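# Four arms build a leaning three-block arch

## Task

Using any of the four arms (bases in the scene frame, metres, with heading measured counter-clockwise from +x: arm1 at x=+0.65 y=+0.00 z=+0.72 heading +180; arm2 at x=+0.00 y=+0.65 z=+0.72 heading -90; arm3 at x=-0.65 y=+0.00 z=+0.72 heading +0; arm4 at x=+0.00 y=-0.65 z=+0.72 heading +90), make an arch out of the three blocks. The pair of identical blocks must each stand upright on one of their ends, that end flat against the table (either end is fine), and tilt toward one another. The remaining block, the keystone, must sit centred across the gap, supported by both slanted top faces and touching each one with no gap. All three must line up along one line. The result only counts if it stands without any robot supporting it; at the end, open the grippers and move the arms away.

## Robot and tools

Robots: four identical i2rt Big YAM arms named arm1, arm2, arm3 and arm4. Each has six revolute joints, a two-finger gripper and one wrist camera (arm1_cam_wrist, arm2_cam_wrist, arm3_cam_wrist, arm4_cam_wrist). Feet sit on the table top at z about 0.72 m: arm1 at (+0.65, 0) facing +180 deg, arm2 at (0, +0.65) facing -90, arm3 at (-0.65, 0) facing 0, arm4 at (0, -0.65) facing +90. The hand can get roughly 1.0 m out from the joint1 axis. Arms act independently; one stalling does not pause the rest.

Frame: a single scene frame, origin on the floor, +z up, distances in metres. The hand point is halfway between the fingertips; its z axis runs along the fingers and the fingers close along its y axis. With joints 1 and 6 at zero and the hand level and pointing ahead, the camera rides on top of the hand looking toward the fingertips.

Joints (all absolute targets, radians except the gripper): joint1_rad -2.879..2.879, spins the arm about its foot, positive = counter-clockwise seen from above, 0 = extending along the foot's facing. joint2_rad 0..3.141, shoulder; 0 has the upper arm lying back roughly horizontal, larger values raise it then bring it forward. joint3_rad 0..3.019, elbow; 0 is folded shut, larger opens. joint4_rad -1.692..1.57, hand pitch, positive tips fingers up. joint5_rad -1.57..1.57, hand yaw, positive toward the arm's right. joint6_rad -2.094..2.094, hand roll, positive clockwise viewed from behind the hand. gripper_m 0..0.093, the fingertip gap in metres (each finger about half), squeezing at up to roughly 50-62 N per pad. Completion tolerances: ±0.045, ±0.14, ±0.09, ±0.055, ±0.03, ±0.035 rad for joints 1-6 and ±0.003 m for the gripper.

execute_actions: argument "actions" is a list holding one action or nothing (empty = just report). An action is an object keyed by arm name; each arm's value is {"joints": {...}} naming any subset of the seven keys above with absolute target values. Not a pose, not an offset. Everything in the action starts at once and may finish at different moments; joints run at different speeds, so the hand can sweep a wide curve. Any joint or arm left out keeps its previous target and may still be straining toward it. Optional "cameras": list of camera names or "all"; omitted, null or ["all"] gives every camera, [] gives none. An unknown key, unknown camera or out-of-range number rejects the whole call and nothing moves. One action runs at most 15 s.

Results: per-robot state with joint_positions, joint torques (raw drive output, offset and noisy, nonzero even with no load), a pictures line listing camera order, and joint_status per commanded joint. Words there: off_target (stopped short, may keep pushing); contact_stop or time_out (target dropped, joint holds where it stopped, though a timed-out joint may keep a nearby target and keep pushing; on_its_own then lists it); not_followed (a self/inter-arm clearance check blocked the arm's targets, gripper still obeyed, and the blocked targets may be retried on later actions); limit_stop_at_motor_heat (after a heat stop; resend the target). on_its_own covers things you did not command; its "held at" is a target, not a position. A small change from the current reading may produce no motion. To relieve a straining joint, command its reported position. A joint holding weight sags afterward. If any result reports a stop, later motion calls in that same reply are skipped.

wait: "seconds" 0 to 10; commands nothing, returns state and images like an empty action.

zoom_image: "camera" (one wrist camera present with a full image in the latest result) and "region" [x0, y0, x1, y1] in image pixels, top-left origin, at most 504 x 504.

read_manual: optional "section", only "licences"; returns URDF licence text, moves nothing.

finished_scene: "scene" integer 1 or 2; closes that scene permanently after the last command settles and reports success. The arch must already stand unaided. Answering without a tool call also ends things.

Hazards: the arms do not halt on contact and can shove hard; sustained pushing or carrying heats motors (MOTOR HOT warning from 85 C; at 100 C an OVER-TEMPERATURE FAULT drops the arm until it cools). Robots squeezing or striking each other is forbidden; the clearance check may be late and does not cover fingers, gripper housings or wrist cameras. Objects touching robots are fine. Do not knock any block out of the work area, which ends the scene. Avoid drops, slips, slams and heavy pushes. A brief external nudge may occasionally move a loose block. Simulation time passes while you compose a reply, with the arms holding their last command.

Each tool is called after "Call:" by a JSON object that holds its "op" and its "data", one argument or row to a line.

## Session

Call:
{"op": "execute_actions", "data": {
  "actions": []
}}

Scene clock: 0.00 s.
Joint torques (N m, as the arm reports them, + toward a larger angle): no reading
arm1.joint_positions: joint1_rad=+0.362 joint2_rad=+0.327 joint3_rad=+1.496 joint4_rad=-1.532 joint5_rad=-0.135 joint6_rad=-0.782 gripper_m=+0.094
arm1.joint_status: not commanded
arm1.hand: x=+0.5996 y=-0.0419 z=+1.3971 quat_wxyz=(-0.072, +0.677, +0.466, -0.565) (m; scene frame)
arm2.joint_positions: joint1_rad=+0.388 joint2_rad=+0.522 joint3_rad=+1.427 joint4_rad=-1.356 joint5_rad=-0.257 joint6_rad=+0.388 gripper_m=+0.094
arm2.joint_status: not commanded
arm2.hand: x=+0.1217 y=+0.5073 z=+1.3767 quat_wxyz=(-0.526, -0.530, -0.658, +0.094) (m; scene frame)
arm3.joint_positions: joint1_rad=-0.859 joint2_rad=+0.443 joint3_rad=+1.579 joint4_rad=-1.514 joint5_rad=-0.232 joint6_rad=-0.519 gripper_m=+0.095
arm3.joint_status: not commanded
arm3.hand: x=-0.5553 y=-0.0450 z=+1.3875 quat_wxyz=(-0.484, -0.081, -0.822, +0.288) (m; scene frame)
arm4.joint_positions: joint1_rad=+0.012 joint2_rad=+0.247 joint3_rad=+1.525 joint4_rad=-1.625 joint5_rad=-0.026 joint6_rad=-0.448 gripper_m=+0.095
arm4.joint_status: not commanded
arm4.hand: x=-0.0038 y=-0.6322 z=+1.3728 quat_wxyz=(-0.471, +0.706, -0.421, -0.320) (m; scene frame)
pictures: arm1_cam_wrist, arm2_cam_wrist, arm3_cam_wrist, arm4_cam_wrist
Images, in order (width x height): arm1_cam_wrist 504x504, arm2_cam_wrist 504x504, arm3_cam_wrist 504x504, arm4_cam_wrist 504x504.

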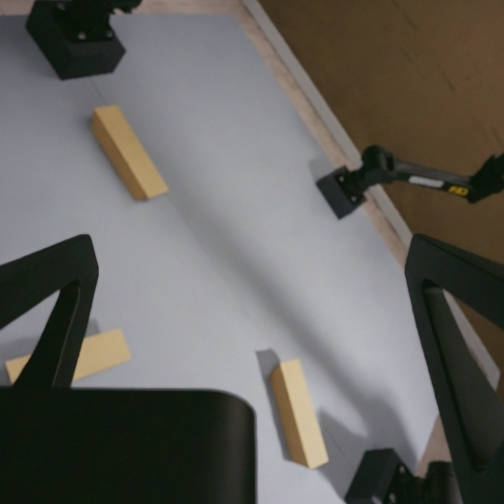

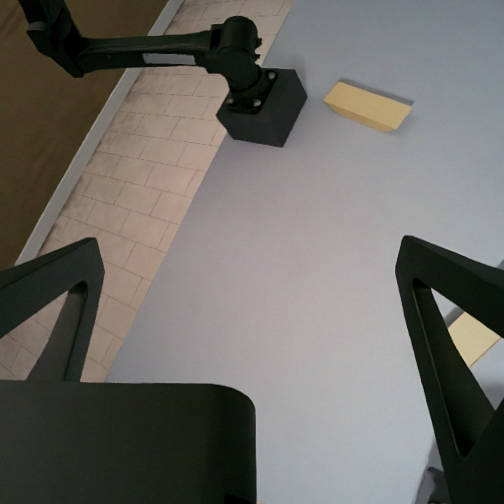

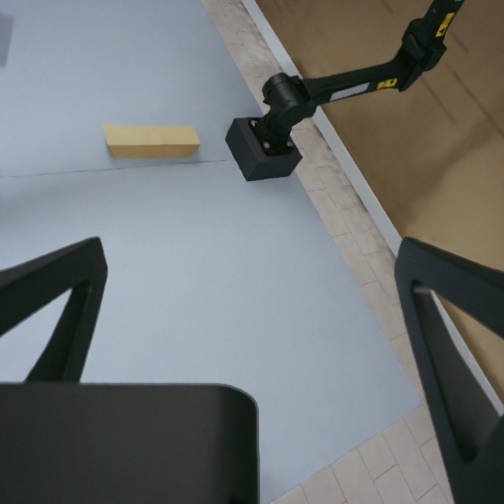

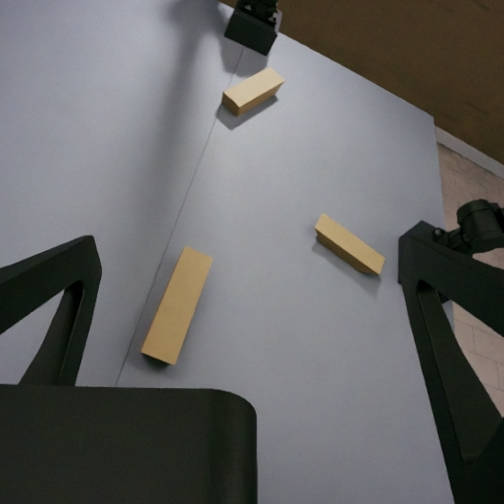

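Call:
{"op": "execute_actions", "data": {
  "actions": [
    {"arm1":{"joints":{"joint1_rad":0.03,"joint2_rad":0.9,"joint3_rad":1.2,"joint4_rad":-1.0,"joint5_rad":0,"joint6_rad":0,"gripper_m":0.093}},"arm2":{"joints":{"joint1_rad":-0.045,"joint2_rad":0.9,"joint3_rad":1.2,"joint4_rad":-1.0,"joint5_rad":0,"joint6_rad":0,"gripper_m":0.093}},"arm3":{"joints":{"joint1_rad":0.02,"joint2_rad":0.9,"joint3_rad":1.2,"joint4_rad":-1.0,"joint5_rad":0,"joint6_rad":0,"gripper_m":0.093}},"arm4":{"joints":{"joint1_rad":-0.015,"joint2_rad":0.9,"joint3_rad":1.2,"joint4_rad":-1.0,"joint5_rad":0,"joint6_rad":0,"gripper_m":0.093}}}
  ]
}}

Scene clock: 35.63 s.
Joint torques (N m, as the arm reports them, + toward a larger angle): arm1=[ 0.6  -4.01 13.73  2.37  0.05  0.08] | arm2=[ 1.44 -3.9  10.77  2.04  0.11 -0.1 ] | arm3=[ 0.57 -3.03 13.93  2.27  0.09  0.09] | arm4=[-1.06 -6.15 10.28  1.9   0.21 -0.01]
arm1.joint_positions: joint1_rad=+0.036 joint2_rad=+0.894 joint3_rad=+1.172 joint4_rad=-1.017 joint5_rad=-0.003 joint6_rad=-0.009 gripper_m=+0.093
arm1.joint_status: all done
arm1.hand: x=+0.2651 y=-0.0025 z=+1.2230 quat_wxyz=(+0.001, +0.915, +0.008, -0.404) (m; scene frame)
arm2.joint_positions: joint1_rad=-0.045 joint2_rad=+0.895 joint3_rad=+1.186 joint4_rad=-1.013 joint5_rad=-0.003 joint6_rad=+0.008 gripper_m=+0.093
arm2.joint_status: all done
arm2.hand: x=+0.0056 y=+0.2636 z=+1.2201 quat_wxyz=(-0.290, -0.644, -0.644, +0.293) (m; scene frame)
arm3.joint_positions: joint1_rad=+0.013 joint2_rad=+0.893 joint3_rad=+1.162 joint4_rad=-1.019 joint5_rad=+0.000 joint6_rad=-0.012 gripper_m=+0.093
arm3.joint_status: all done
arm3.hand: x=-0.2622 y=-0.0019 z=+1.1751 quat_wxyz=(-0.394, +0.003, -0.919, +0.006) (m; scene frame)
arm4.joint_positions: joint1_rad=-0.006 joint2_rad=+0.915 joint3_rad=+1.172 joint4_rad=-1.018 joint5_rad=-0.002 joint6_rad=-0.013 gripper_m=+0.093
arm4.joint_status: all done
arm4.hand: x=-0.0041 y=-0.2548 z=+1.1963 quat_wxyz=(-0.273, +0.660, -0.644, -0.275) (m; scene frame)
pictures: arm1_cam_wrist, arm2_cam_wrist, arm3_cam_wrist, arm4_cam_wrist
Images, in order (width x height): arm1_cam_wrist 504x504, arm2_cam_wrist 504x504, arm3_cam_wrist 504x504, arm4_cam_wrist 504x504.

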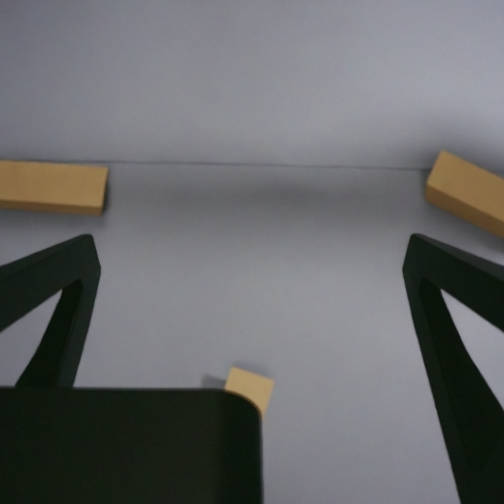

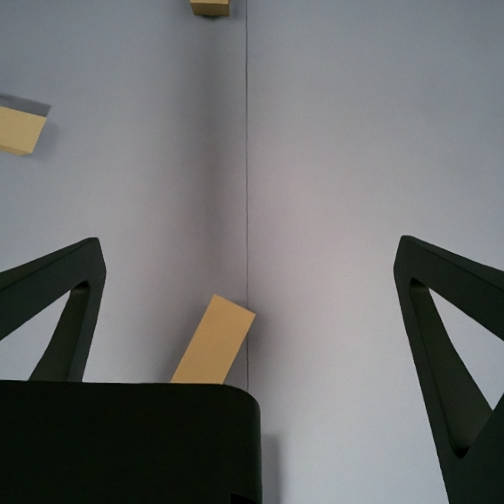

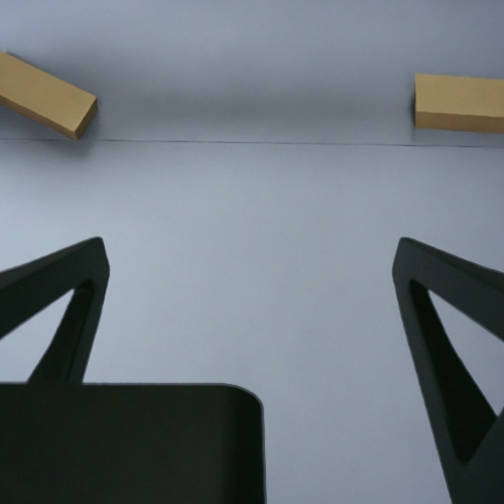

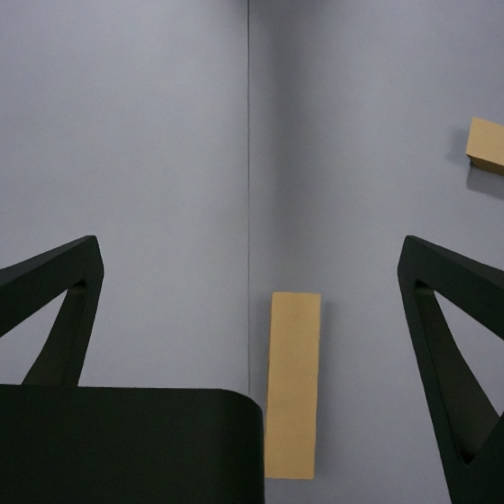

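Call:
{"op": "zoom_image", "data": {
  "camera": "arm3_cam_wrist",
  "region": [0, 30, 504, 180]
}}

Call:
{"op": "zoom_image", "data": {
  "camera": "arm1_cam_wrist",
  "region": [0, 120, 504, 270]
}}

Region (0, 30, 504, 180) of arm3_cam_wrist's 504x504 image, scaled by 1.000; it fills the top 150 rows of this view, and the rest is white.

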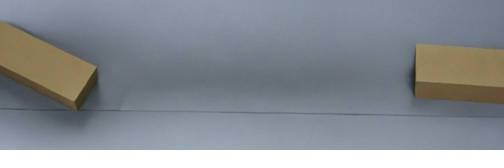

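Region (0, 120, 504, 270) of arm1_cam_wrist's 504x504 image, scaled by 1.000; it fills the top 150 rows of this view, and the rest is white.

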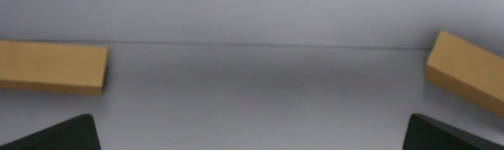

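Call:
{"op": "zoom_image", "data": {
  "camera": "arm3_cam_wrist",
  "region": [0, 30, 150, 160]
}}

Call:
{"op": "zoom_image", "data": {
  "camera": "arm1_cam_wrist",
  "region": [380, 120, 504, 260]
}}

Call:
{"op": "zoom_image", "data": {
  "camera": "arm2_cam_wrist",
  "region": [0, 60, 150, 200]
}}

Call:
{"op": "zoom_image", "data": {
  "camera": "arm4_cam_wrist",
  "region": [380, 80, 504, 220]
}}

Region (0, 30, 150, 160) of arm3_cam_wrist's 504x504 image, scaled by 3.360, with more detail than that image has; it fills the top 437 rows of this view, and the rest is white.

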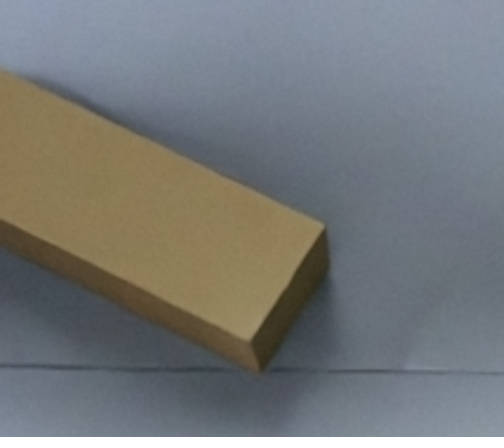

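Region (380, 120, 504, 260) of arm1_cam_wrist's 504x504 image, scaled by 3.600, with more detail than that image has; it fills the left 446 columns of this view, and the rest is white.

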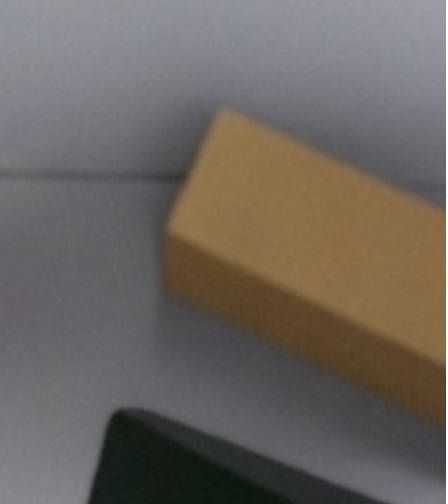

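Region (0, 60, 150, 200) of arm2_cam_wrist's 504x504 image, scaled by 3.360, with more detail than that image has; it fills the top 470 rows of this view, and the rest is white.

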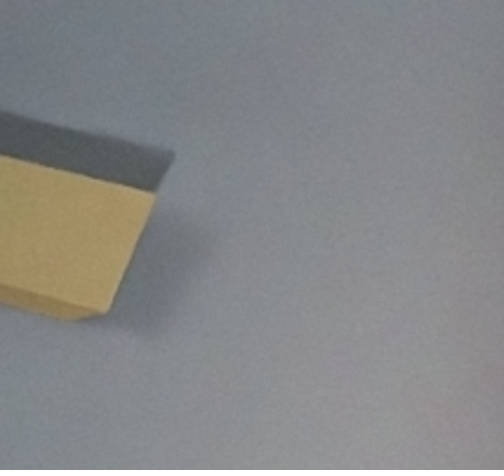

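Region (380, 80, 504, 220) of arm4_cam_wrist's 504x504 image, scaled by 3.600, with more detail than that image has; it fills the left 446 columns of this view, and the rest is white.

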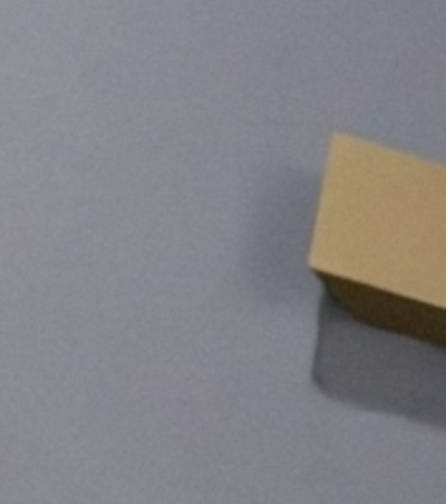

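Call:
{"op": "execute_actions", "data": {
  "actions": [
    {"arm1":{"joints":{"joint1_rad":0.165,"joint2_rad":1.15,"joint3_rad":0.53,"joint4_rad":-0.94,"joint6_rad":0.405}},"arm2":{"joints":{"joint1_rad":0.155,"joint2_rad":1.345,"joint3_rad":0.735,"joint4_rad":-0.945,"joint6_rad":0.645}},"arm3":{"joints":{"joint1_rad":0.01,"joint2_rad":0.9,"joint3_rad":0.30,"joint4_rad":0.555}},"arm4":{"joints":{"joint1_rad":-0.175,"joint2_rad":1.335,"joint3_rad":0.74,"joint4_rad":-0.96,"joint6_rad":-0.1}}}
  ],
  "cameras": ["arm1_cam_wrist","arm2_cam_wrist","arm4_cam_wrist"]
}}

Scene clock: 157.47 s.
Joint torques (N m, as the arm reports them, + toward a larger angle): arm1=[ 0.8  -6.68  8.77  0.32  0.05  0.09] | arm2=[ 1.07 -8.76  7.83  0.16  0.12  0.09] | arm3=[-0.25 -3.07  9.99  2.61  0.1   0.09] | arm4=[ -0.54 -10.5    7.45   0.05   0.13  -0.21]
arm1.joint_positions: joint1_rad=+0.166 joint2_rad=+1.159 joint3_rad=+0.526 joint4_rad=-0.940 joint5_rad=-0.002 joint6_rad=+0.396 gripper_m=+0.093
arm1.joint_status: all done
arm1.hand: x=+0.4145 y=-0.0324 z=+0.8484 quat_wxyz=(+0.001, +0.992, -0.130, +0.002) (m; scene frame)
arm2.joint_positions: joint1_rad=+0.160 joint2_rad=+1.354 joint3_rad=+0.725 joint4_rad=-0.946 joint5_rad=-0.002 joint6_rad=+0.638 gripper_m=+0.093
arm2.joint_status: all done
arm2.hand: x=+0.0651 y=+0.3442 z=+0.8478 quat_wxyz=(+0.005, -0.842, -0.540, +0.003) (m; scene frame)
arm3.joint_positions: joint1_rad=+0.013 joint2_rad=+0.905 joint3_rad=+0.293 joint4_rad=+0.533 joint5_rad=+0.000 joint6_rad=-0.012 gripper_m=+0.093
arm3.joint_status: all done
arm3.hand: x=-0.2503 y=-0.0027 z=+1.0040 quat_wxyz=(-0.675, +0.003, -0.738, +0.008) (m; scene frame)
arm4.joint_positions: joint1_rad=-0.174 joint2_rad=+1.356 joint3_rad=+0.716 joint4_rad=-0.962 joint5_rad=+0.000 joint6_rad=-0.087 gripper_m=+0.093
arm4.joint_status: all done
arm4.hand: x=+0.0483 y=-0.3489 z=+0.8391 quat_wxyz=(+0.017, +0.682, -0.731, +0.014) (m; scene frame)
pictures: arm1_cam_wrist, arm2_cam_wrist, arm4_cam_wrist
Images, in order (width x height): arm1_cam_wrist 504x504, arm2_cam_wrist 504x504, arm4_cam_wrist 504x504.

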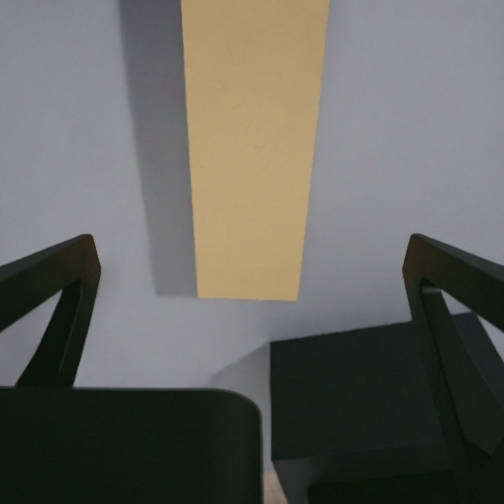

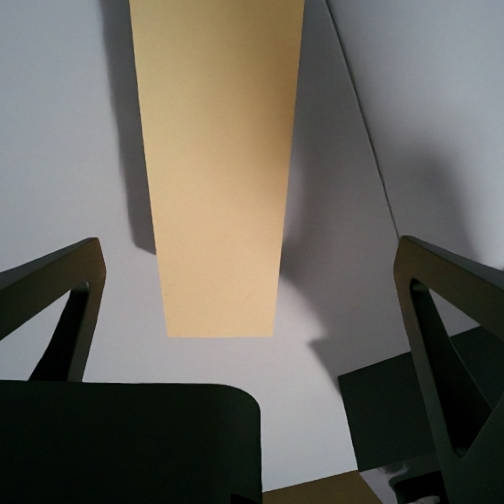

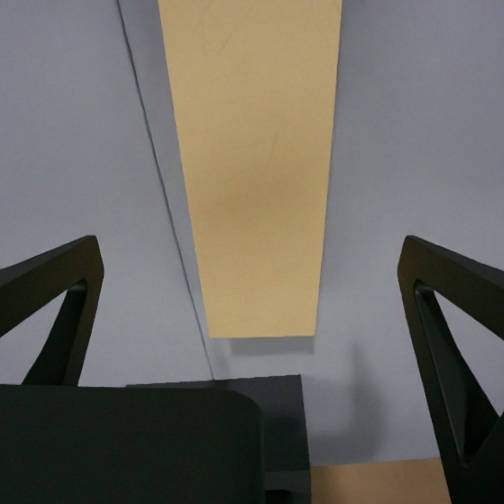

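Call:
{"op": "execute_actions", "data": {
  "actions": [
    {"arm1":{"joints":{"joint2_rad":1.335,"joint3_rad":0.445,"joint4_rad":-0.665,"joint6_rad":0.432}},"arm2":{"joints":{"joint1_rad":0.203,"joint2_rad":1.465,"joint3_rad":0.698,"joint4_rad":-0.78,"joint6_rad":0.715}},"arm4":{"joints":{"joint2_rad":1.415,"joint3_rad":0.665,"joint4_rad":-0.775,"joint6_rad":-0.135}}}
  ],
  "cameras": ["arm1_cam_wrist","arm2_cam_wrist","arm4_cam_wrist"]
}}

Scene clock: 225.57 s.
Joint torques (N m, as the arm reports them, + toward a larger angle): arm1=[ 1.06 -7.55  7.24  0.73  0.05  0.08] | arm2=[ 1.59 -8.38  5.9   0.56  0.13  0.09] | arm3=[-0.27 -3.08  9.98  2.62  0.1   0.08] | arm4=[-0.53 -7.71  5.97  0.56  0.13 -0.21]
arm1.joint_positions: joint1_rad=+0.166 joint2_rad=+1.343 joint3_rad=+0.437 joint4_rad=-0.677 joint5_rad=-0.002 joint6_rad=+0.423 gripper_m=+0.093
arm1.joint_status: all done
arm1.hand: x=+0.4192 y=-0.0317 z=+0.7838 quat_wxyz=(-0.001, +0.990, -0.143, +0.007) (m; scene frame)
arm2.joint_positions: joint1_rad=+0.199 joint2_rad=+1.460 joint3_rad=+0.706 joint4_rad=-0.789 joint5_rad=-0.002 joint6_rad=+0.707 gripper_m=+0.093
arm2.joint_status: all done
arm2.hand: x=+0.0811 y=+0.3291 z=+0.8107 quat_wxyz=(-0.011, -0.850, -0.527, +0.008) (m; scene frame)
arm3.joint_positions: joint1_rad=+0.013 joint2_rad=+0.905 joint3_rad=+0.293 joint4_rad=+0.533 joint5_rad=+0.000 joint6_rad=-0.012 gripper_m=+0.093
arm3.joint_status: not commanded
arm3.hand: x=-0.2503 y=-0.0027 z=+1.0040 quat_wxyz=(-0.675, +0.003, -0.738, +0.008) (m; scene frame)
arm4.joint_positions: joint1_rad=-0.174 joint2_rad=+1.405 joint3_rad=+0.659 joint4_rad=-0.787 joint5_rad=+0.000 joint6_rad=-0.122 gripper_m=+0.093
arm4.joint_status: all done
arm4.hand: x=+0.0497 y=-0.3399 z=+0.8080 quat_wxyz=(-0.010, +0.695, -0.719, -0.007) (m; scene frame)
pictures: arm1_cam_wrist, arm2_cam_wrist, arm4_cam_wrist
Images, in order (width x height): arm1_cam_wrist 504x504, arm2_cam_wrist 504x504, arm4_cam_wrist 504x504.

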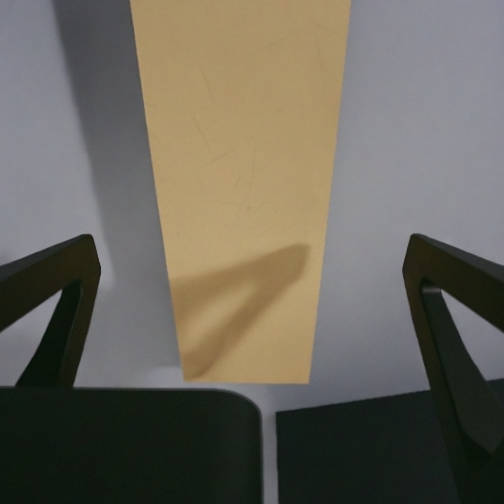

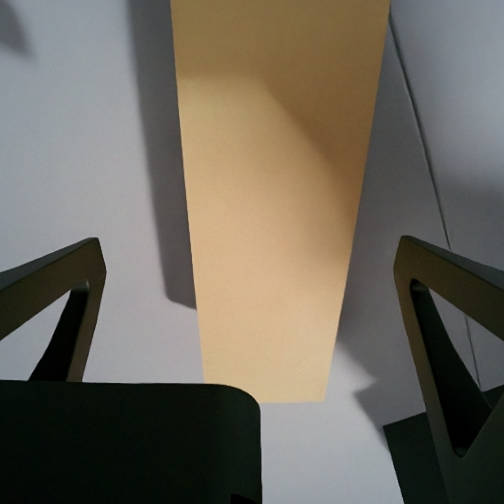

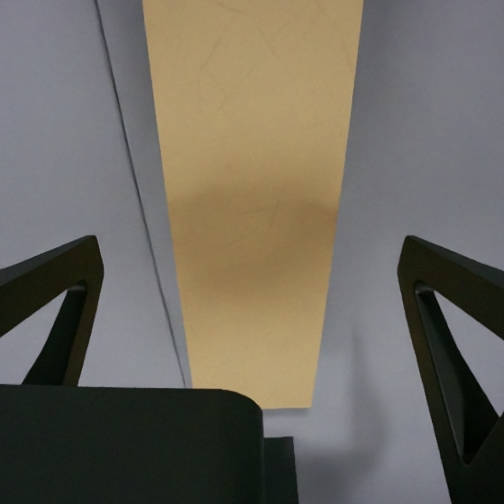

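Call:
{"op": "execute_actions", "data": {
  "actions": [
    {"arm1":{"joints":{"joint2_rad":1.53,"joint3_rad":0.41,"joint4_rad":-0.428}},"arm2":{"joints":{"joint1_rad":0.168,"joint2_rad":1.612,"joint3_rad":0.668,"joint4_rad":-0.608,"joint6_rad":0.685}},"arm4":{"joints":{"joint2_rad":1.568,"joint3_rad":0.605,"joint4_rad":-0.59}}}
  ],
  "cameras": ["arm1_cam_wrist","arm2_cam_wrist","arm4_cam_wrist"]
}}

Scene clock: 242.20 s.
Joint torques (N m, as the arm reports them, + toward a larger angle): arm1=[ 0.92 -8.75  4.61  0.79  0.05  0.08] | arm2=[ 0.88 -9.61  4.84  0.56  0.12 -0.09] | arm3=[-0.33 -3.04 10.    2.63  0.1   0.09] | arm4=[-0.49 -9.46  4.63  0.49  0.13 -0.21]
arm1.joint_positions: joint1_rad=+0.166 joint2_rad=+1.534 joint3_rad=+0.411 joint4_rad=-0.440 joint5_rad=-0.002 joint6_rad=+0.423 gripper_m=+0.093
arm1.joint_status: all done
arm1.hand: x=+0.4114 y=-0.0328 z=+0.7368 quat_wxyz=(+0.002, +0.990, -0.143, -0.003) (m; scene frame)
arm2.joint_positions: joint1_rad=+0.173 joint2_rad=+1.607 joint3_rad=+0.674 joint4_rad=-0.617 joint5_rad=-0.002 joint6_rad=+0.692 gripper_m=+0.093
arm2.joint_status: all done
arm2.hand: x=+0.0728 y=+0.3240 z=+0.7572 quat_wxyz=(-0.007, -0.853, -0.522, +0.007) (m; scene frame)
arm3.joint_positions: joint1_rad=+0.013 joint2_rad=+0.905 joint3_rad=+0.293 joint4_rad=+0.533 joint5_rad=+0.000 joint6_rad=-0.012 gripper_m=+0.093
arm3.joint_status: not commanded
arm3.hand: x=-0.2503 y=-0.0027 z=+1.0040 quat_wxyz=(-0.675, +0.003, -0.738, +0.008) (m; scene frame)
arm4.joint_positions: joint1_rad=-0.174 joint2_rad=+1.567 joint3_rad=+0.600 joint4_rad=-0.602 joint5_rad=+0.000 joint6_rad=-0.122 gripper_m=+0.093
arm4.joint_status: all done
arm4.hand: x=+0.0480 y=-0.3509 z=+0.7470 quat_wxyz=(+0.004, +0.695, -0.719, +0.004) (m; scene frame)
pictures: arm1_cam_wrist, arm2_cam_wrist, arm4_cam_wrist
Images, in order (width x height): arm1_cam_wrist 504x504, arm2_cam_wrist 504x504, arm4_cam_wrist 504x504.

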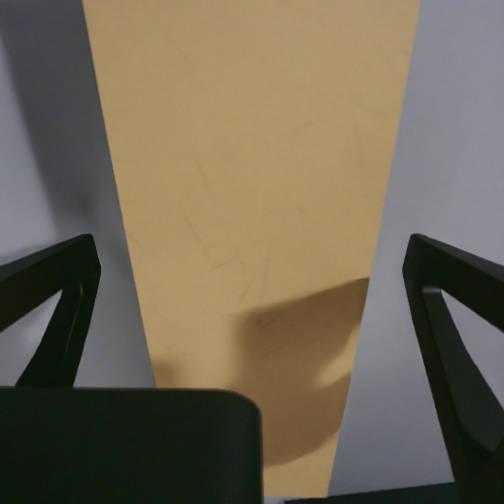

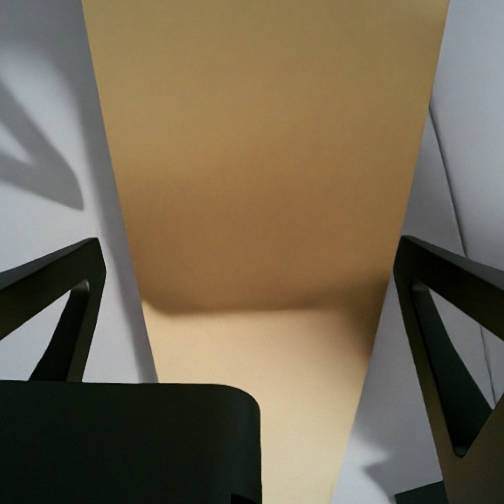

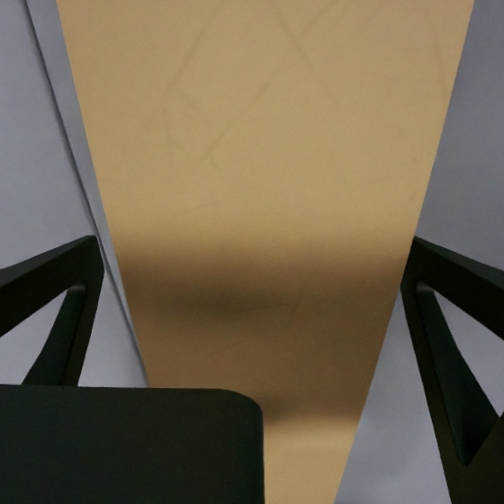

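Call:
{"op": "execute_actions", "data": {
  "actions": [
    {"arm1":{"joints":{"gripper_m":0.045}},"arm2":{"joints":{"gripper_m":0.045}},"arm4":{"joints":{"gripper_m":0.045}}}
  ],
  "cameras": []
}}

Scene clock: 248.07 s.
Joint torques (N m, as the arm reports them, + toward a larger angle): arm1=[ 0.93 -8.79  4.55  0.81  0.04  0.08] | arm2=[ 0.94 -9.22  4.84  0.5   0.04 -0.07] | arm3=[-0.36 -3.04 10.    2.64  0.1   0.08] | arm4=[-0.51 -9.45  4.59  0.44  0.08 -0.2 ]
arm1.joint_positions: joint1_rad=+0.166 joint2_rad=+1.534 joint3_rad=+0.411 joint4_rad=-0.440 joint5_rad=-0.002 joint6_rad=+0.424 gripper_m=+0.059
arm1.joint_status: gripper_m off_target (ended at +0.059, target +0.045)
arm1.hand: x=+0.4113 y=-0.0327 z=+0.7368 quat_wxyz=(+0.002, +0.990, -0.144, -0.003) (m; scene frame)
arm2.joint_positions: joint1_rad=+0.172 joint2_rad=+1.607 joint3_rad=+0.674 joint4_rad=-0.616 joint5_rad=+0.000 joint6_rad=+0.691 gripper_m=+0.060
arm2.joint_status: gripper_m off_target (ended at +0.060, target +0.045)
arm2.hand: x=+0.0721 y=+0.3239 z=+0.7571 quat_wxyz=(-0.007, -0.853, -0.522, +0.009) (m; scene frame)
arm3.joint_positions: joint1_rad=+0.013 joint2_rad=+0.905 joint3_rad=+0.293 joint4_rad=+0.533 joint5_rad=+0.000 joint6_rad=-0.012 gripper_m=+0.093
arm3.joint_status: not commanded
arm3.hand: x=-0.2503 y=-0.0027 z=+1.0040 quat_wxyz=(-0.675, +0.003, -0.738, +0.008) (m; scene frame)
arm4.joint_positions: joint1_rad=-0.174 joint2_rad=+1.567 joint3_rad=+0.600 joint4_rad=-0.600 joint5_rad=+0.001 joint6_rad=-0.124 gripper_m=+0.060
arm4.joint_status: gripper_m off_target (ended at +0.060, target +0.045)
arm4.hand: x=+0.0483 y=-0.3506 z=+0.7470 quat_wxyz=(+0.003, +0.695, -0.719, +0.004) (m; scene frame)
pictures: none
No camera images: the call's "cameras" was empty. Leave "cameras" out to get every camera's image.

Call:
{"op": "execute_actions", "data": {
  "actions": [
    {"arm1":{"joints":{"joint2_rad":1.15,"joint3_rad":0.56,"joint4_rad":-0.98}},"arm2":{"joints":{"joint2_rad":1.29,"joint3_rad":0.73,"joint4_rad":-0.98}},"arm4":{"joints":{"joint2_rad":1.29,"joint3_rad":0.73,"joint4_rad":-0.98}}}
  ],
  "cameras": []
}}

Scene clock: 307.07 s.
Joint torques (N m, as the arm reports them, + toward a larger angle): arm1=[ 0.79 -5.63  9.81 -0.13  0.05  0.08] | arm2=[ 1.06 -7.04 10.67 -0.25  0.03 -0.07] | arm3=[-0.24 -3.05  9.97  2.61  0.1   0.08] | arm4=[-0.39 -7.95  8.41 -0.32  0.08 -0.22]
arm1.joint_positions: joint1_rad=+0.166 joint2_rad=+1.146 joint3_rad=+0.546 joint4_rad=-0.970 joint5_rad=-0.002 joint6_rad=+0.424 gripper_m=+0.059
arm1.joint_status: all done
arm1.hand: x=+0.4110 y=-0.0328 z=+0.8577 quat_wxyz=(+0.001, +0.990, -0.144, +0.000) (m; scene frame)
arm2.joint_positions: joint1_rad=+0.172 joint2_rad=+1.289 joint3_rad=+0.680 joint4_rad=-0.971 joint5_rad=+0.000 joint6_rad=+0.691 gripper_m=+0.060
arm2.joint_status: all done
arm2.hand: x=+0.0639 y=+0.3659 z=+0.8525 quat_wxyz=(+0.007, -0.853, -0.522, +0.004) (m; scene frame)
arm3.joint_positions: joint1_rad=+0.013 joint2_rad=+0.905 joint3_rad=+0.293 joint4_rad=+0.533 joint5_rad=+0.000 joint6_rad=-0.012 gripper_m=+0.093
arm3.joint_status: not commanded
arm3.hand: x=-0.2503 y=-0.0027 z=+1.0040 quat_wxyz=(-0.675, +0.003, -0.738, +0.008) (m; scene frame)
arm4.joint_positions: joint1_rad=-0.174 joint2_rad=+1.291 joint3_rad=+0.696 joint4_rad=-0.970 joint5_rad=+0.001 joint6_rad=-0.124 gripper_m=+0.060
arm4.joint_status: all done
arm4.hand: x=+0.0475 y=-0.3547 z=+0.8513 quat_wxyz=(+0.002, +0.695, -0.719, +0.003) (m; scene frame)
pictures: none
No camera images: the call's "cameras" was empty. Leave "cameras" out to get every camera's image.

Call:
{"op": "execute_actions", "data": {
  "actions": [
    {"arm1":{"joints":{"joint1_rad":0.027,"joint2_rad":1.385,"joint3_rad":1.41,"joint4_rad":-1.565,"joint6_rad":1.572}},"arm2":{"joints":{"joint1_rad":-0.062,"joint4_rad":0.31,"joint6_rad":-0.012}},"arm4":{"joints":{"joint1_rad":0.012,"joint4_rad":0.285,"joint6_rad":0.01}}}
  ],
  "cameras": ["arm3_cam_wrist"]
}}

Scene clock: 321.83 s.
Joint torques (N m, as the arm reports them, + toward a larger angle): arm1=[  0.98 -12.79  14.43  -0.26   0.09   0.08] | arm2=[ 1.74 -8.89 12.13  3.34 -0.01 -0.09] | arm3=[-0.26 -3.15  9.95  2.62  0.1   0.08] | arm4=[-0.47 -9.78  9.61  3.19  0.17 -0.01]
arm1.joint_positions: joint1_rad=+0.028 joint2_rad=+1.391 joint3_rad=+1.365 joint4_rad=-1.555 joint5_rad=-0.002 joint6_rad=+1.562 gripper_m=+0.059
arm1.joint_status: all done
arm1.hand: x=+0.2516 y=+0.0010 z=+1.0748 quat_wxyz=(-0.004, +0.709, -0.705, +0.005) (m; scene frame)
arm2.joint_positions: joint1_rad=-0.068 joint2_rad=+1.290 joint3_rad=+0.680 joint4_rad=+0.274 joint5_rad=+0.000 joint6_rad=-0.004 gripper_m=+0.060
arm2.joint_status: all done
arm2.hand: x=-0.0091 y=+0.1245 z=+1.0178 quat_wxyz=(-0.401, -0.579, -0.574, +0.418) (m; scene frame)
arm3.joint_positions: joint1_rad=+0.013 joint2_rad=+0.905 joint3_rad=+0.293 joint4_rad=+0.533 joint5_rad=+0.000 joint6_rad=-0.012 gripper_m=+0.093
arm3.joint_status: not commanded
arm3.hand: x=-0.2503 y=-0.0027 z=+1.0040 quat_wxyz=(-0.675, +0.003, -0.738, +0.008) (m; scene frame)
arm4.joint_positions: joint1_rad=+0.015 joint2_rad=+1.292 joint3_rad=+0.696 joint4_rad=+0.240 joint5_rad=-0.001 joint6_rad=-0.003 gripper_m=+0.060
arm4.joint_status: all done
arm4.hand: x=-0.0168 y=-0.1198 z=+1.0085 quat_wxyz=(-0.393, +0.593, -0.573, -0.407) (m; scene frame)
pictures: arm3_cam_wrist
Images, in order (width x height): arm3_cam_wrist 504x504.

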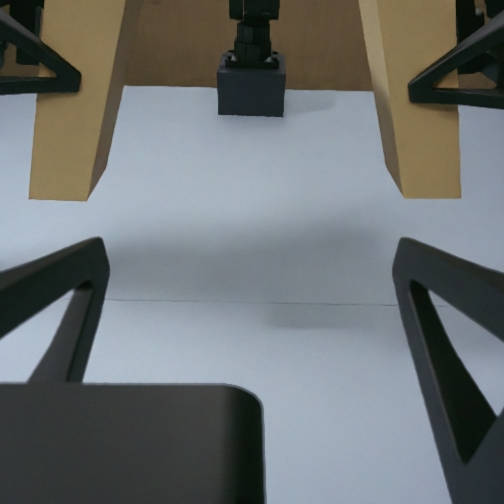

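Call:
{"op": "execute_actions", "data": {
  "actions": [
    {"arm1":{"joints":{"joint1_rad":0.04,"joint2_rad":1.85,"joint3_rad":2.23,"joint4_rad":-1.66}},"arm2":{"joints":{"joint1_rad":-0.045,"joint2_rad":1.76,"joint3_rad":0.605,"joint4_rad":0.876}},"arm4":{"joints":{"joint1_rad":-0.007,"joint2_rad":1.76,"joint3_rad":0.605,"joint4_rad":0.887}}}
  ],
  "cameras": ["arm3_cam_wrist"]
}}

Scene clock: 348.80 s.
Joint torques (N m, as the arm reports them, + toward a larger angle): arm1=[  1.75 -21.26  14.05   0.42   0.1    0.05] | arm2=[  1.71 -12.66   5.82   3.28   0.    -0.08] | arm3=[-0.32 -2.95  9.98  2.65  0.1   0.08] | arm4=[ -1.02 -13.69   5.65   3.19   0.18  -0.01]
arm1.joint_positions: joint1_rad=+0.029 joint2_rad=+1.851 joint3_rad=+2.187 joint4_rad=-1.655 joint5_rad=-0.002 joint6_rad=+1.564 gripper_m=+0.059
arm1.joint_status: all done
arm1.hand: x=+0.0380 y=+0.0008 z=+1.1787 quat_wxyz=(+0.089, +0.704, -0.699, -0.088) (m; scene frame)
arm2.joint_positions: joint1_rad=-0.050 joint2_rad=+1.775 joint3_rad=+0.590 joint4_rad=+0.840 joint5_rad=+0.000 joint6_rad=-0.006 gripper_m=+0.060
arm2.joint_status: all done
arm2.hand: x=-0.0016 y=+0.1114 z=+0.8550 quat_wxyz=(-0.402, -0.575, -0.581, +0.412) (m; scene frame)
arm3.joint_positions: joint1_rad=+0.013 joint2_rad=+0.905 joint3_rad=+0.293 joint4_rad=+0.533 joint5_rad=+0.000 joint6_rad=-0.012 gripper_m=+0.093
arm3.joint_status: not commanded
arm3.hand: x=-0.2503 y=-0.0027 z=+1.0040 quat_wxyz=(-0.675, +0.003, -0.738, +0.008) (m; scene frame)
arm4.joint_positions: joint1_rad=+0.001 joint2_rad=+1.769 joint3_rad=+0.580 joint4_rad=+0.842 joint5_rad=-0.001 joint6_rad=-0.003 gripper_m=+0.060
arm4.joint_status: all done
arm4.hand: x=-0.0098 y=-0.1149 z=+0.8453 quat_wxyz=(-0.399, +0.588, -0.575, -0.407) (m; scene frame)
pictures: arm3_cam_wrist
Images, in order (width x height): arm3_cam_wrist 504x504.

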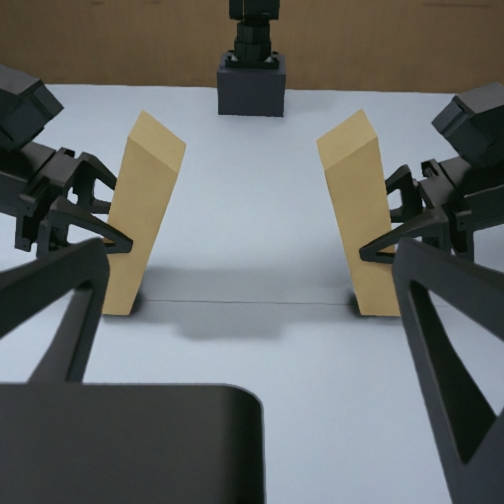

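Call:
{"op": "zoom_image", "data": {
  "camera": "arm3_cam_wrist",
  "region": [80, 90, 430, 350]
}}

Region (80, 90, 430, 350) of arm3_cam_wrist's 504x504 image, scaled by 1.440, with more detail than that image has; it fills the top 374 rows of this view, and the rest is white.

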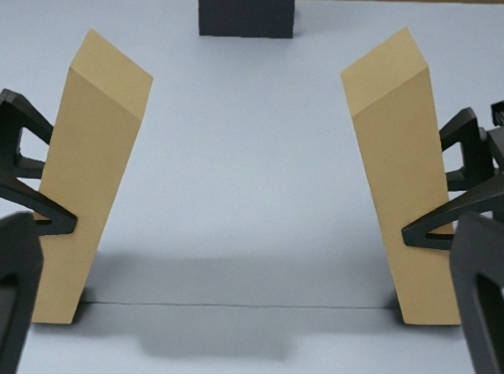

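Call:
{"op": "execute_actions", "data": {
  "actions": [
    {"arm1":{"joints":{"joint2_rad":2.075,"joint3_rad":2.11,"joint4_rad":-1.55}},"arm2":{"joints":{"joint2_rad":1.805,"joint4_rad":0.918}},"arm4":{"joints":{"joint2_rad":1.815,"joint4_rad":0.93}}}
  ],
  "cameras": ["arm3_cam_wrist"]
}}

Call:
{"op": "zoom_image", "data": {
  "camera": "arm3_cam_wrist",
  "region": [80, 30, 430, 350]
}}

Scene clock: 365.87 s.
Joint torques (N m, as the arm reports them, + toward a larger angle): arm1=[  1.69 -26.34  13.64   0.44   0.09   0.07] | arm2=[  1.82 -11.9    5.59   3.34  -0.01  -0.07] | arm3=[-0.24 -3.12  9.98  2.63  0.1   0.08] | arm4=[ -1.19 -14.04   5.29   3.16   0.16  -0.01]
arm1.joint_positions: joint1_rad=+0.029 joint2_rad=+2.089 joint3_rad=+2.072 joint4_rad=-1.557 joint5_rad=-0.002 joint6_rad=+1.564 gripper_m=+0.059
arm1.joint_status: all done
arm1.hand: x=+0.0023 y=+0.0009 z=+0.9884 quat_wxyz=(-0.001, +0.709, -0.705, +0.002) (m; scene frame)
arm2.joint_positions: joint1_rad=-0.050 joint2_rad=+1.806 joint3_rad=+0.590 joint4_rad=+0.882 joint5_rad=+0.000 joint6_rad=-0.006 gripper_m=+0.060
arm2.joint_status: all done
arm2.hand: x=-0.0017 y=+0.1106 z=+0.8482 quat_wxyz=(-0.405, -0.573, -0.579, +0.415) (m; scene frame)
arm3.joint_positions: joint1_rad=+0.013 joint2_rad=+0.905 joint3_rad=+0.293 joint4_rad=+0.533 joint5_rad=+0.000 joint6_rad=-0.012 gripper_m=+0.093
arm3.joint_status: not commanded
arm3.hand: x=-0.2503 y=-0.0027 z=+1.0040 quat_wxyz=(-0.675, +0.003, -0.738, +0.008) (m; scene frame)
arm4.joint_positions: joint1_rad=+0.001 joint2_rad=+1.824 joint3_rad=+0.580 joint4_rad=+0.886 joint5_rad=-0.001 joint6_rad=-0.003 gripper_m=+0.060
arm4.joint_status: all done
arm4.hand: x=-0.0098 y=-0.1163 z=+0.8270 quat_wxyz=(-0.395, +0.590, -0.577, -0.403) (m; scene frame)
pictures: arm3_cam_wrist
Images, in order (width x height): arm3_cam_wrist 504x504.

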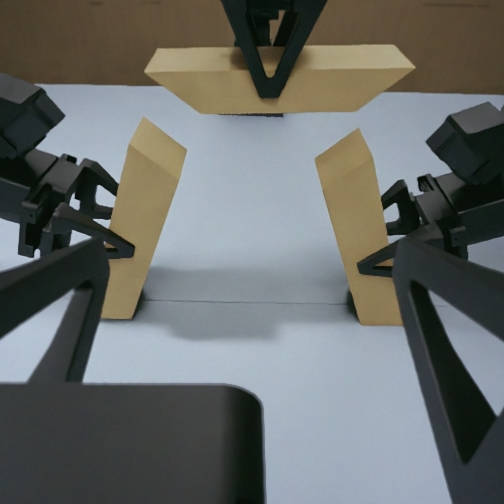

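Region (80, 30, 430, 350) of arm3_cam_wrist's 504x504 image, scaled by 1.440, with more detail than that image has; it fills the top 461 rows of this view, and the rest is white.

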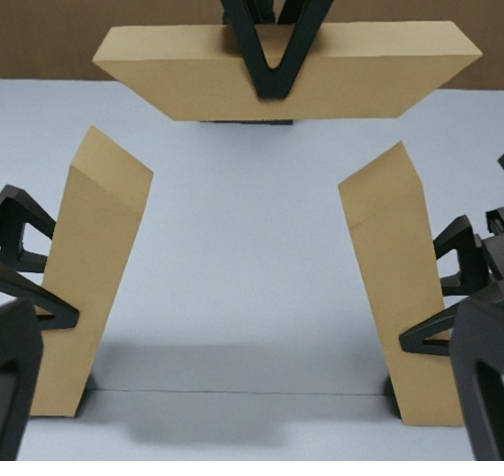

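Call:
{"op": "execute_actions", "data": {
  "actions": [
    {"arm1":{"joints":{"joint1_rad":0.005,"joint2_rad":2.10,"joint3_rad":2.015,"joint4_rad":-1.445,"joint5_rad":0.045,"joint6_rad":1.54}},"arm2":{"joints":{"joint2_rad":1.83,"joint4_rad":0.936}}}
  ],
  "cameras": ["arm3_cam_wrist"]
}}

Call:
{"op": "zoom_image", "data": {
  "camera": "arm3_cam_wrist",
  "region": [80, 60, 430, 350]
}}

Scene clock: 387.07 s.
Joint torques (N m, as the arm reports them, + toward a larger angle): arm1=[  0.4  -26.25  11.32   0.63   0.18  -0.1 ] | arm2=[  1.78 -11.66   5.37   3.19   0.    -0.07] | arm3=[-0.22 -3.09  9.96  2.63  0.1   0.09] | arm4=[ -1.08 -14.16   5.28   3.17   0.17  -0.01]
arm1.joint_positions: joint1_rad=+0.010 joint2_rad=+2.109 joint3_rad=+2.001 joint4_rad=-1.456 joint5_rad=+0.041 joint6_rad=+1.549 gripper_m=+0.059
arm1.joint_status: all done
arm1.hand: x=-0.0035 y=+0.0206 z=+0.9489 quat_wxyz=(-0.013, +0.708, -0.706, -0.016) (m; scene frame)
arm2.joint_positions: joint1_rad=-0.050 joint2_rad=+1.828 joint3_rad=+0.590 joint4_rad=+0.902 joint5_rad=+0.000 joint6_rad=-0.006 gripper_m=+0.060
arm2.joint_status: all done
arm2.hand: x=-0.0018 y=+0.1109 z=+0.8416 quat_wxyz=(-0.404, -0.573, -0.580, +0.415) (m; scene frame)
arm3.joint_positions: joint1_rad=+0.013 joint2_rad=+0.905 joint3_rad=+0.293 joint4_rad=+0.533 joint5_rad=+0.000 joint6_rad=-0.012 gripper_m=+0.093
arm3.joint_status: not commanded
arm3.hand: x=-0.2503 y=-0.0027 z=+1.0040 quat_wxyz=(-0.675, +0.003, -0.738, +0.008) (m; scene frame)
arm4.joint_positions: joint1_rad=+0.001 joint2_rad=+1.824 joint3_rad=+0.580 joint4_rad=+0.886 joint5_rad=-0.001 joint6_rad=-0.003 gripper_m=+0.060
arm4.joint_status: not commanded
arm4.hand: x=-0.0098 y=-0.1163 z=+0.8270 quat_wxyz=(-0.395, +0.590, -0.577, -0.403) (m; scene frame)
pictures: arm3_cam_wrist
Images, in order (width x height): arm3_cam_wrist 504x504.

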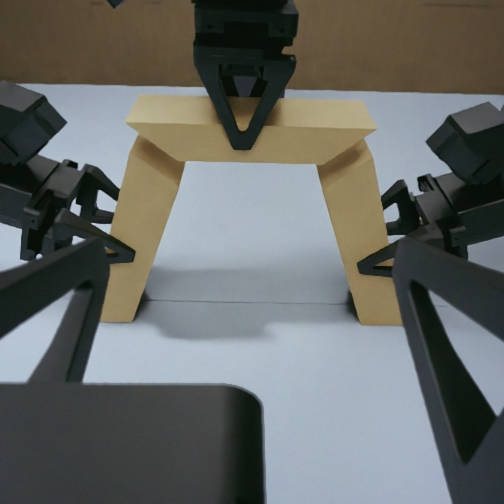

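Region (80, 60, 430, 350) of arm3_cam_wrist's 504x504 image, scaled by 1.440, with more detail than that image has; it fills the top 418 rows of this view, and the rest is white.

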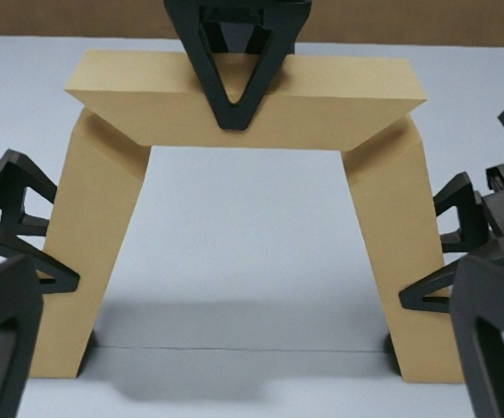

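Call:
{"op": "zoom_image", "data": {
  "camera": "arm3_cam_wrist",
  "region": [100, 90, 220, 210]
}}

Call:
{"op": "zoom_image", "data": {
  "camera": "arm3_cam_wrist",
  "region": [290, 90, 410, 210]
}}

Region (100, 90, 220, 210) of arm3_cam_wrist's 504x504 image, scaled by 4.200, with more detail than that image has.

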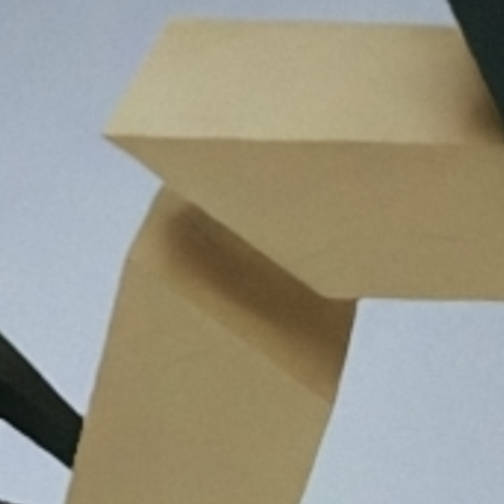

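Region (290, 90, 410, 210) of arm3_cam_wrist's 504x504 image, scaled by 4.200, with more detail than that image has.

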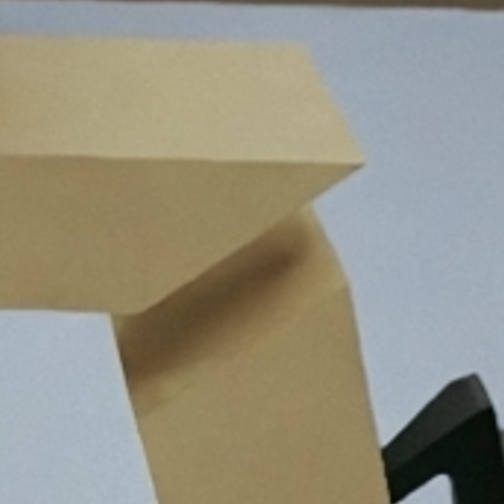

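Call:
{"op": "execute_actions", "data": {
  "actions": [
    {"arm1":{"joints":{"joint3_rad":1.975,"joint4_rad":-1.405}}}
  ],
  "cameras": ["arm3_cam_wrist"]
}}

Call:
{"op": "zoom_image", "data": {
  "camera": "arm3_cam_wrist",
  "region": [100, 90, 220, 210]
}}

Call:
{"op": "zoom_image", "data": {
  "camera": "arm3_cam_wrist",
  "region": [290, 90, 410, 210]
}}

Scene clock: 406.80 s.
Joint torques (N m, as the arm reports them, + toward a larger angle): arm1=[  0.54 -26.08  11.34   0.69   0.19  -0.1 ] | arm2=[  1.6  -11.67   5.39   3.22   0.    -0.07] | arm3=[-0.23 -3.11  9.99  2.63  0.1   0.08] | arm4=[ -1.15 -14.08   5.27   3.15   0.17  -0.01]
arm1.joint_positions: joint1_rad=+0.010 joint2_rad=+2.109 joint3_rad=+1.962 joint4_rad=-1.417 joint5_rad=+0.041 joint6_rad=+1.549 gripper_m=+0.059
arm1.joint_status: all done
arm1.hand: x=-0.0017 y=+0.0205 z=+0.9341 quat_wxyz=(-0.013, +0.708, -0.706, -0.016) (m; scene frame)
arm2.joint_positions: joint1_rad=-0.050 joint2_rad=+1.828 joint3_rad=+0.590 joint4_rad=+0.902 joint5_rad=+0.000 joint6_rad=-0.006 gripper_m=+0.060
arm2.joint_status: not commanded
arm2.hand: x=-0.0018 y=+0.1109 z=+0.8416 quat_wxyz=(-0.404, -0.573, -0.580, +0.415) (m; scene frame)
arm3.joint_positions: joint1_rad=+0.013 joint2_rad=+0.905 joint3_rad=+0.293 joint4_rad=+0.533 joint5_rad=+0.000 joint6_rad=-0.012 gripper_m=+0.093
arm3.joint_status: not commanded
arm3.hand: x=-0.2503 y=-0.0027 z=+1.0040 quat_wxyz=(-0.675, +0.003, -0.738, +0.008) (m; scene frame)
arm4.joint_positions: joint1_rad=+0.001 joint2_rad=+1.824 joint3_rad=+0.580 joint4_rad=+0.886 joint5_rad=-0.001 joint6_rad=-0.003 gripper_m=+0.060
arm4.joint_status: not commanded
arm4.hand: x=-0.0098 y=-0.1163 z=+0.8270 quat_wxyz=(-0.395, +0.590, -0.577, -0.403) (m; scene frame)
pictures: arm3_cam_wrist
Images, in order (width x height): arm3_cam_wrist 504x504.

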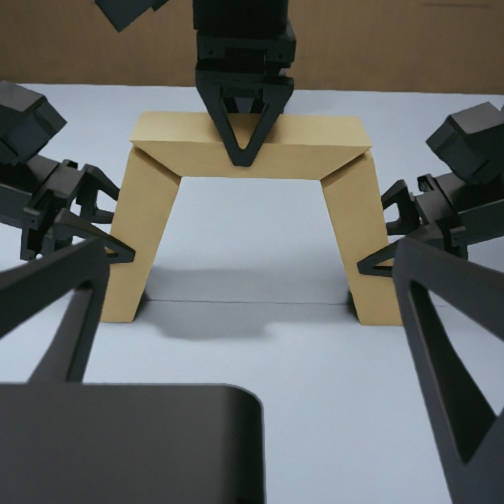

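Region (100, 90, 220, 210) of arm3_cam_wrist's 504x504 image, scaled by 4.200, with more detail than that image has.

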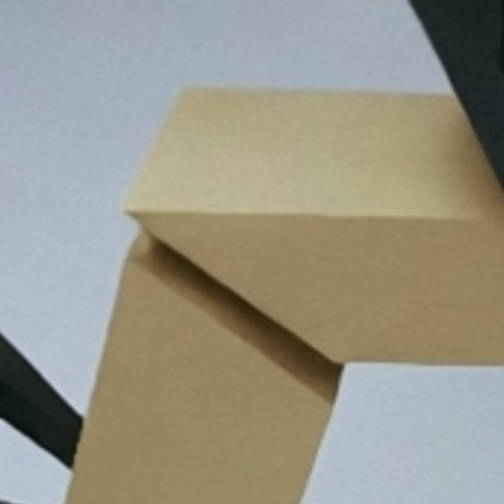

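Region (290, 90, 410, 210) of arm3_cam_wrist's 504x504 image, scaled by 4.200, with more detail than that image has.

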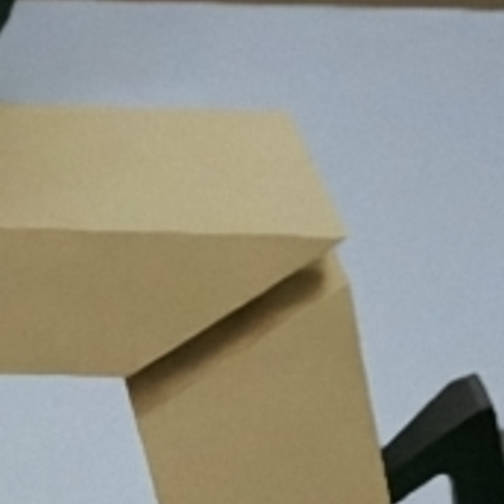

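Call:
{"op": "execute_actions", "data": {
  "actions": [
    {"arm1":{"joints":{"joint3_rad":1.956,"joint4_rad":-1.386}}}
  ],
  "cameras": ["arm3_cam_wrist"]
}}

Call:
{"op": "zoom_image", "data": {
  "camera": "arm3_cam_wrist",
  "region": [100, 90, 220, 210]
}}

Call:
{"op": "zoom_image", "data": {
  "camera": "arm3_cam_wrist",
  "region": [290, 90, 410, 210]
}}

Scene clock: 415.93 s.
Joint torques (N m, as the arm reports them, + toward a larger angle): arm1=[  0.38 -25.85  10.95   0.74   0.18  -0.08] | arm2=[  1.81 -11.67   5.38   3.26  -0.01  -0.07] | arm3=[-0.34 -3.08  9.99  2.63  0.1   0.09] | arm4=[ -1.04 -14.08   5.31   3.17   0.18  -0.01]
arm1.joint_positions: joint1_rad=+0.010 joint2_rad=+2.109 joint3_rad=+1.946 joint4_rad=-1.398 joint5_rad=+0.041 joint6_rad=+1.549 gripper_m=+0.059
arm1.joint_status: all done
arm1.hand: x=-0.0013 y=+0.0205 z=+0.9280 quat_wxyz=(-0.012, +0.708, -0.706, -0.017) (m; scene frame)
arm2.joint_positions: joint1_rad=-0.050 joint2_rad=+1.828 joint3_rad=+0.590 joint4_rad=+0.902 joint5_rad=+0.000 joint6_rad=-0.006 gripper_m=+0.060
arm2.joint_status: not commanded
arm2.hand: x=-0.0018 y=+0.1109 z=+0.8416 quat_wxyz=(-0.404, -0.573, -0.580, +0.415) (m; scene frame)
arm3.joint_positions: joint1_rad=+0.013 joint2_rad=+0.905 joint3_rad=+0.293 joint4_rad=+0.533 joint5_rad=+0.000 joint6_rad=-0.012 gripper_m=+0.093
arm3.joint_status: not commanded
arm3.hand: x=-0.2503 y=-0.0027 z=+1.0040 quat_wxyz=(-0.675, +0.003, -0.738, +0.008) (m; scene frame)
arm4.joint_positions: joint1_rad=+0.001 joint2_rad=+1.824 joint3_rad=+0.580 joint4_rad=+0.886 joint5_rad=-0.001 joint6_rad=-0.003 gripper_m=+0.060
arm4.joint_status: not commanded
arm4.hand: x=-0.0098 y=-0.1163 z=+0.8270 quat_wxyz=(-0.395, +0.590, -0.577, -0.403) (m; scene frame)
pictures: arm3_cam_wrist
Images, in order (width x height): arm3_cam_wrist 504x504.

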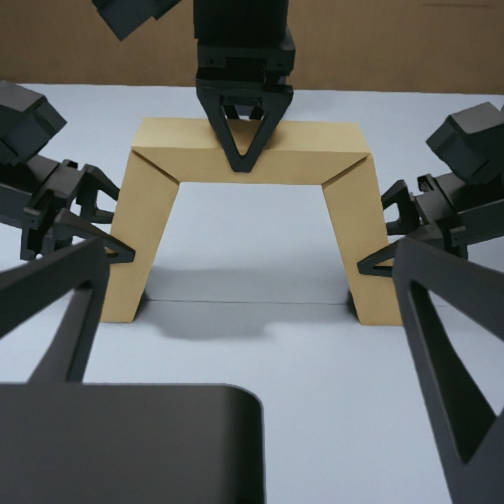

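Region (100, 90, 220, 210) of arm3_cam_wrist's 504x504 image, scaled by 4.200, with more detail than that image has.

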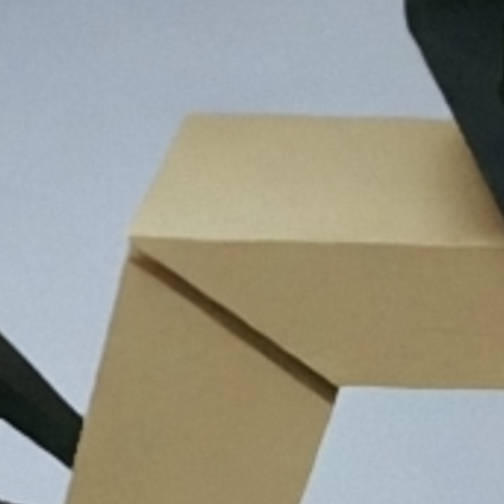

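Region (290, 90, 410, 210) of arm3_cam_wrist's 504x504 image, scaled by 4.200, with more detail than that image has.

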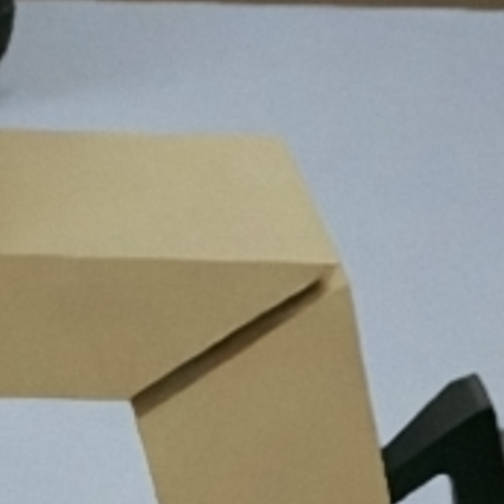

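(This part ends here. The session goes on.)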